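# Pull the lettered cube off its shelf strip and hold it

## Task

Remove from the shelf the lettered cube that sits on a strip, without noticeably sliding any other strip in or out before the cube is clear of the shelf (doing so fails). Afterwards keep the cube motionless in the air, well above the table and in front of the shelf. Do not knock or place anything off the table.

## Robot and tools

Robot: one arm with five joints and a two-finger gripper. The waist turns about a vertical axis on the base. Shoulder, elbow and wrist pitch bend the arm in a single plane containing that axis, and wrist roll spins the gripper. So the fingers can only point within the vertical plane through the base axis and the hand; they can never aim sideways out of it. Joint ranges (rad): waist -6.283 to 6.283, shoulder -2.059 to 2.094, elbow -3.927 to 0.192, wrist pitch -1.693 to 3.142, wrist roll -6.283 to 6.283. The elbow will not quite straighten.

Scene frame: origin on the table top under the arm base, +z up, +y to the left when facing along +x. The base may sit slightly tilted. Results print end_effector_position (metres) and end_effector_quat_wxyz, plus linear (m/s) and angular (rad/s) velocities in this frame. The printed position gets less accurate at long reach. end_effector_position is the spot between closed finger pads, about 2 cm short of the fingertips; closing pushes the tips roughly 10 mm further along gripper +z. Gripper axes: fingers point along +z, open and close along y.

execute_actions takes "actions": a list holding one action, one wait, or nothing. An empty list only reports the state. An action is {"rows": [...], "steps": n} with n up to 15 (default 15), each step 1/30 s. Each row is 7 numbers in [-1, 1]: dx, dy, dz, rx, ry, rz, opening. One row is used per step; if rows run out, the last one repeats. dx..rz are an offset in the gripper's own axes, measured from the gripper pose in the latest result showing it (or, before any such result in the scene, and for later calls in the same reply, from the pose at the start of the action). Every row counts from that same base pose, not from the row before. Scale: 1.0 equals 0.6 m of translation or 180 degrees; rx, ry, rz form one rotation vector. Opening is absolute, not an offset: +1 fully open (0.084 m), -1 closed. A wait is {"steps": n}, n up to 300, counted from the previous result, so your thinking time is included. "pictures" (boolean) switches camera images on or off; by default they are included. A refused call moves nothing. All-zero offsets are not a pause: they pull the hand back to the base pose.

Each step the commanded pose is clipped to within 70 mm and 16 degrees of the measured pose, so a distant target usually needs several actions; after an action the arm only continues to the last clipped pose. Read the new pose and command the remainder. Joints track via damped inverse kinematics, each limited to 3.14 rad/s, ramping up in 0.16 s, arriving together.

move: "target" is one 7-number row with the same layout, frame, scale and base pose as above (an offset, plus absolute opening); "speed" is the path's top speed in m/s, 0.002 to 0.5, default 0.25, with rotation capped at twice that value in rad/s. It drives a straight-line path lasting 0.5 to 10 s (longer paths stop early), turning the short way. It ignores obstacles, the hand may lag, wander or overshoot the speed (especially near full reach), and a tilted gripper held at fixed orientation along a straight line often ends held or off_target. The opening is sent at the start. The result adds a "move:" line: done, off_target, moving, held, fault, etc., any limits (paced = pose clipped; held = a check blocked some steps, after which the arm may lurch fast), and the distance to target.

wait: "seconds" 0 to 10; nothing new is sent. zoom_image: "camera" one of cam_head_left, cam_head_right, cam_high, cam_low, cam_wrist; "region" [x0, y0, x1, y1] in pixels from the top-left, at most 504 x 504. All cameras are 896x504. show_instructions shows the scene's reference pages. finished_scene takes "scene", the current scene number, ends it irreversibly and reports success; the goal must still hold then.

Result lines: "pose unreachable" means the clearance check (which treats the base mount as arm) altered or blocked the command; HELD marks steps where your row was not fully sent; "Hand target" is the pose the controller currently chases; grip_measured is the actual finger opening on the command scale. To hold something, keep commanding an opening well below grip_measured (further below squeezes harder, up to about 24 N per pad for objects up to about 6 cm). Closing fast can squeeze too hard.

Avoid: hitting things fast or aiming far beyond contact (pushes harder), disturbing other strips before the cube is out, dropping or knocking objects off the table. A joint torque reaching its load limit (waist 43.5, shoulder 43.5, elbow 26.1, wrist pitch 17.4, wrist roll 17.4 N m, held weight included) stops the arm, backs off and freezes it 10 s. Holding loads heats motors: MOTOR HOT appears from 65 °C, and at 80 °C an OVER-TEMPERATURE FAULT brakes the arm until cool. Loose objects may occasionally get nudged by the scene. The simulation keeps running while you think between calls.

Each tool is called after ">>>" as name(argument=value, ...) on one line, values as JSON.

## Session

>>> execute_actions(actions=[])

Scene clock: 0.00 s of 4200.00 s.
end_effector_position=(+0.0322, +0.0993, +0.3281) grip_measured=+1.00 end_effector_quat_wxyz=(+0.451, +0.882, -0.102, -0.092) end_effector_velocity=(+0.000, -0.000, -0.000) end_effector_angular_velocity=(-0.001, -0.001, -0.002)
Joint positions: [ 1.202 -0.487 -0.735  2.171  1.482  0.084]
Joint velocities: [-0.001 -0.     0.     0.     0.002  0.   ]
Hand target: +0.032, +0.099, +0.328; +0.451, +0.882, -0.102, -0.092

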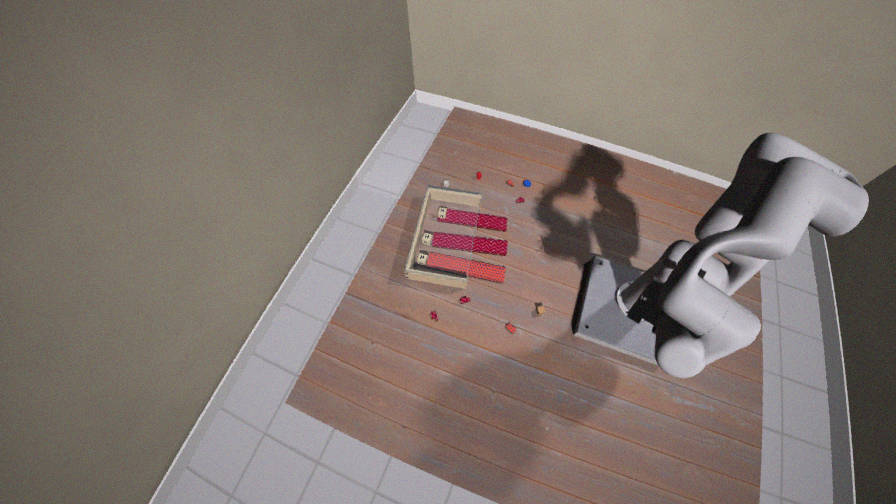

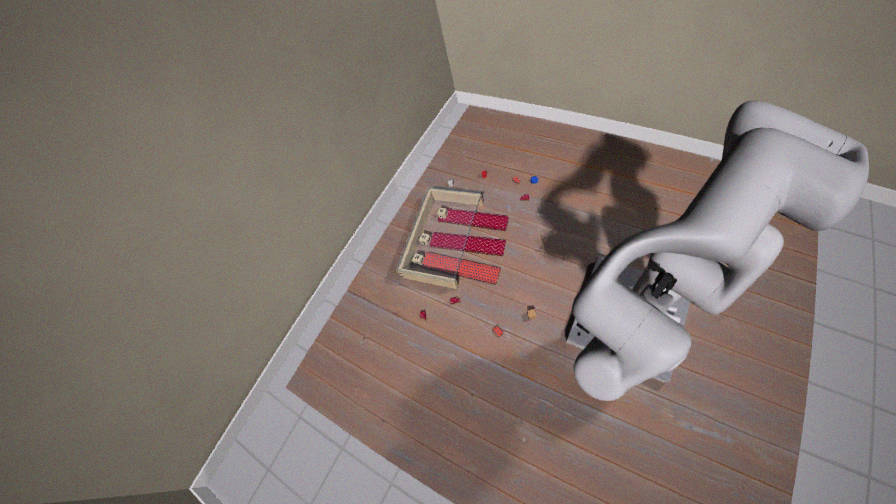

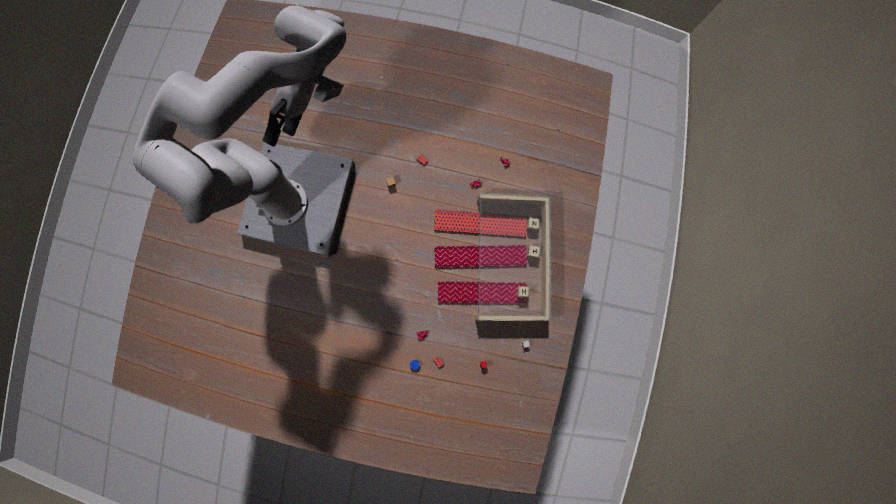

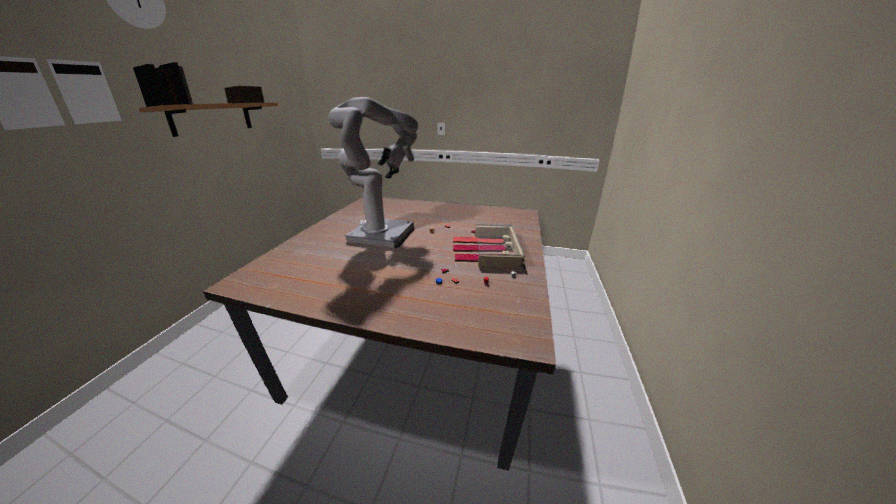

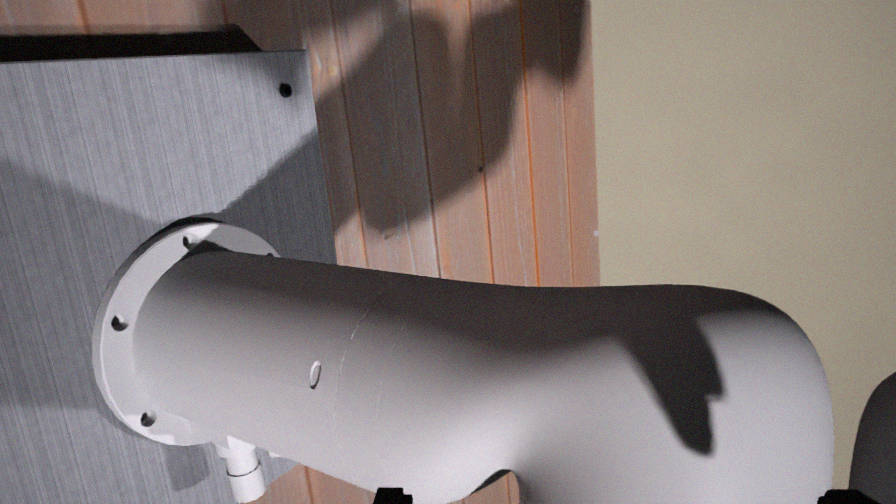

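>>> move(target=[0.203,-0.258,-0.243,0.293,0.093,-0.129,1])

>>> move(target=[0.318,0.758,0.28,0,0,0,0.75], speed=0.3)

>>> zoom_image(camera="cam_high", region=[470,190,570,330])

Scene clock: 8.93 s of 4200.00 s.
end_effector_position=(+0.2011, +0.2692, +0.2776) grip_measured=+1.00 end_effector_quat_wxyz=(+0.001, +0.995, +0.104, +0.002) end_effector_velocity=(+0.002, +0.001, -0.001) end_effector_angular_velocity=(+0.005, -0.004, +0.001)
Joint positions: [ 0.877 -0.506 -0.702  1.2    0.719  0.084]
Joint velocities: [-0.001  0.003  0.002 -0.011 -0.003 -0.   ]
Hand target: +0.201, +0.269, +0.277; +0.001, +0.995, +0.104, +0.002
Off the commanded pose: 0.001 m, 0 deg.
After step 90, 3.23 s passed at rest.
move: done

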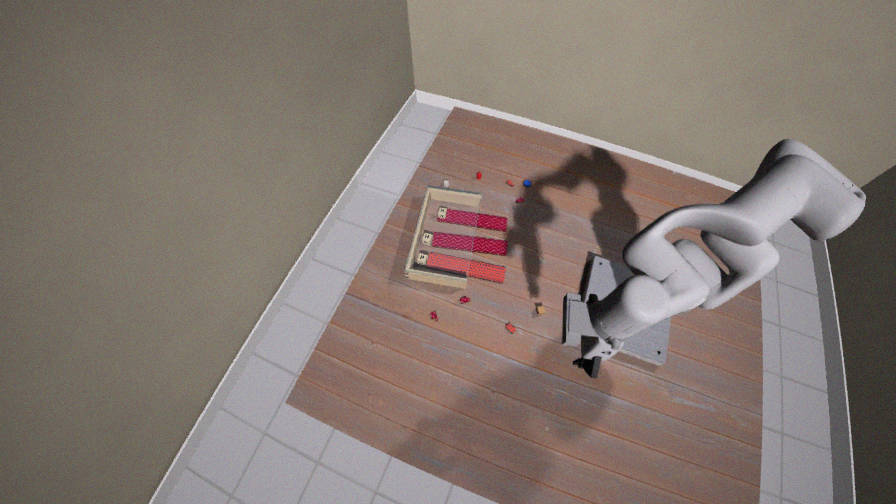

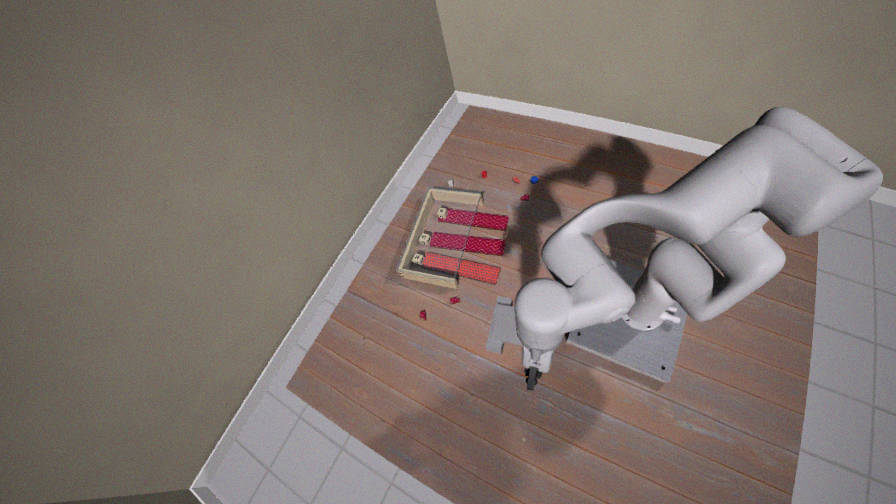

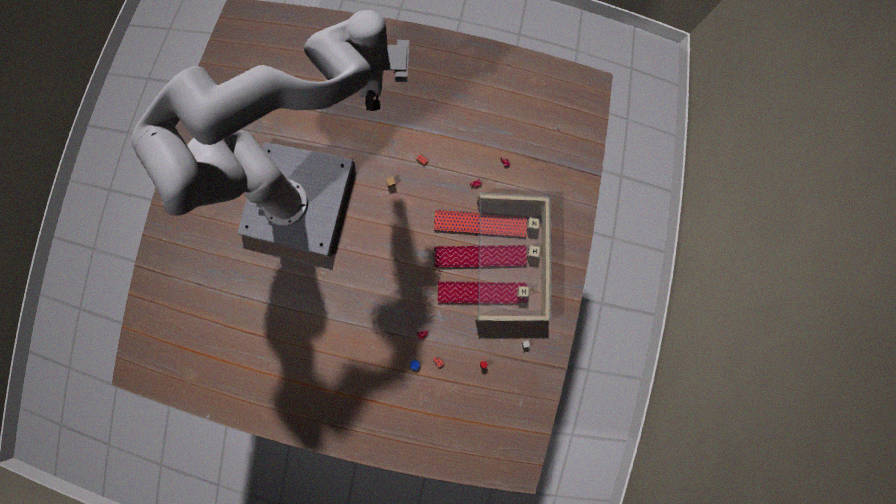

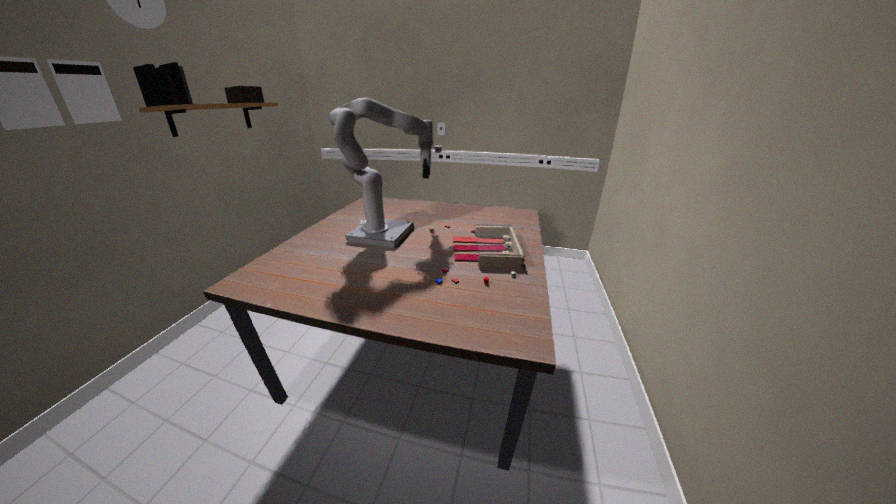

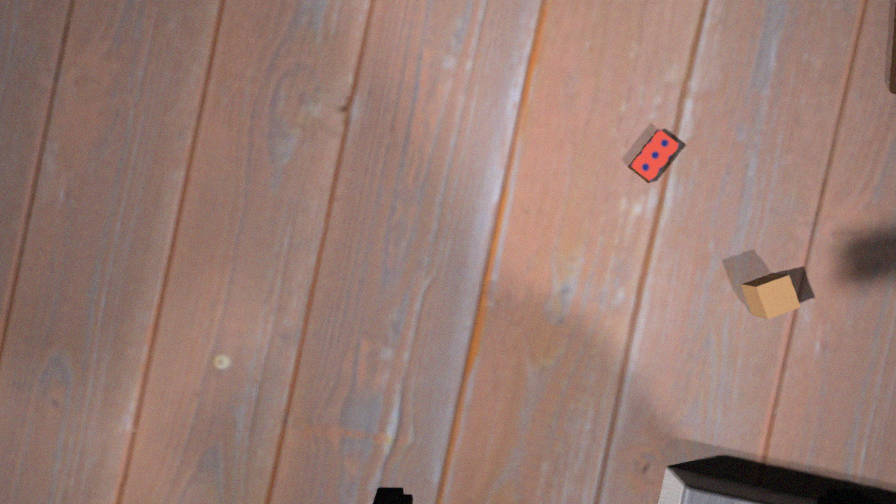

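Scene clock: 11.57 s of 4200.00 s.
end_effector_position=(+0.4838, -0.1366, +0.1124) grip_measured=+0.75 end_effector_quat_wxyz=(+0.005, +0.995, +0.104, +0.002) end_effector_velocity=(+0.002, -0.001, -0.001) end_effector_angular_velocity=(+0.001, +0.004, +0.000)
Joint positions: [-0.326  0.301 -1.05   0.743 -0.484  0.075]
Joint velocities: [-0.001  0.01  -0.011  0.005 -0.001  0.   ]
Hand target: +0.484, -0.137, +0.112; +0.004, +0.995, +0.104, +0.002
Off the commanded pose: 0.002 m, 0 deg.
move: done; limits=paced

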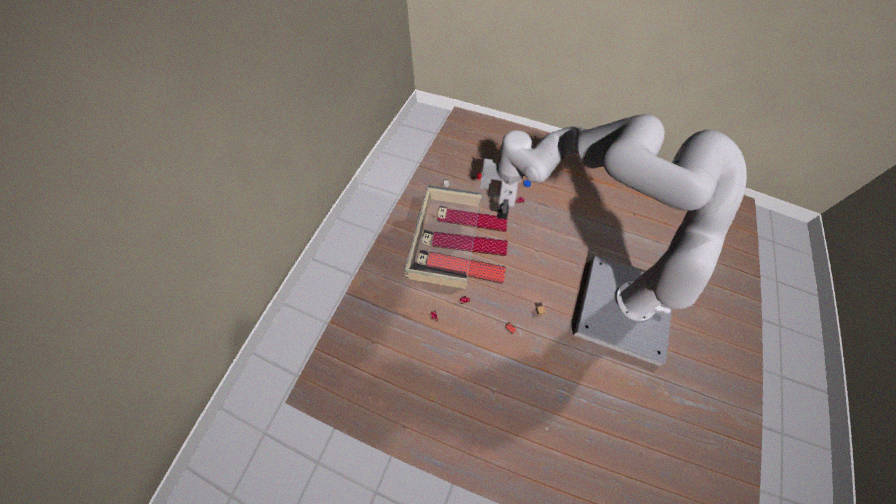

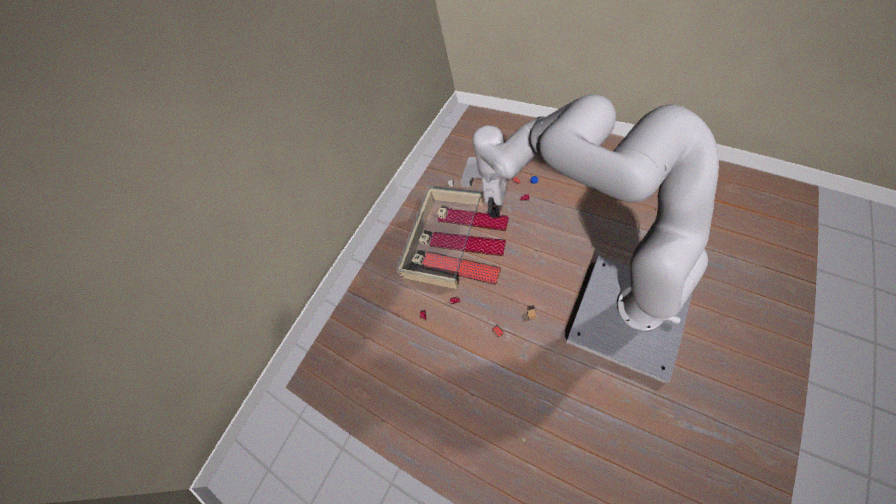

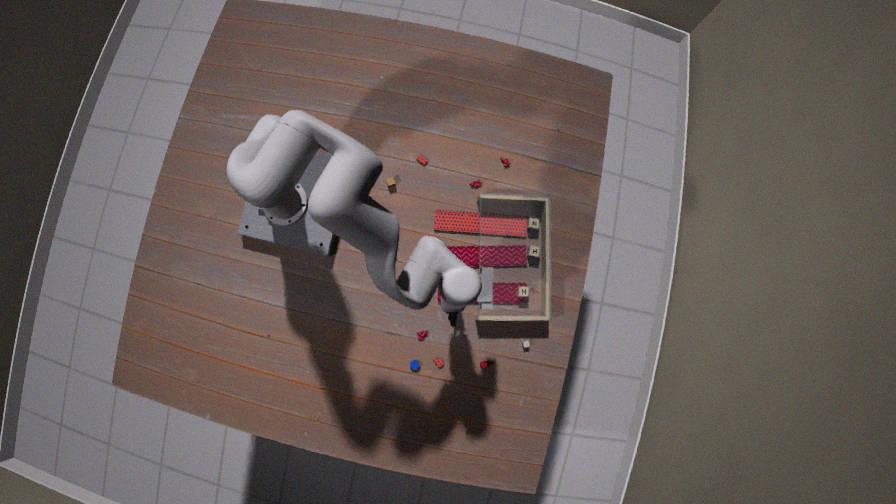

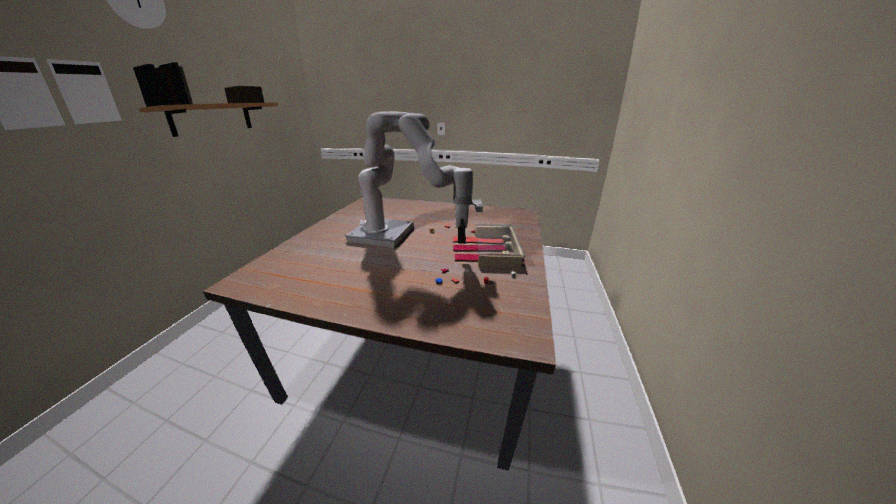

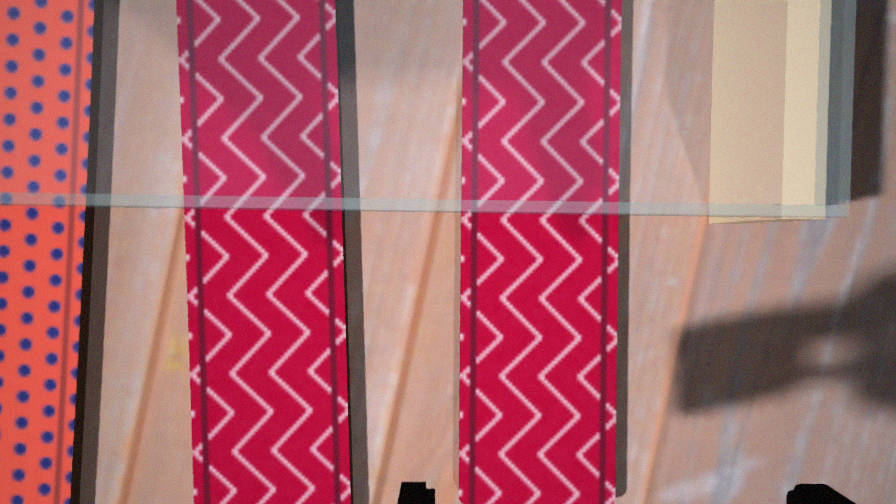

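Region (470, 190, 570, 330) of cam_high's 896x504 image, scaled by 3.600, with more detail than that image has; it fills the left 360 columns of this view, and the rest is white.

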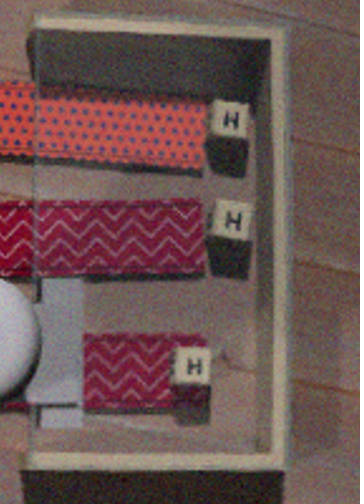

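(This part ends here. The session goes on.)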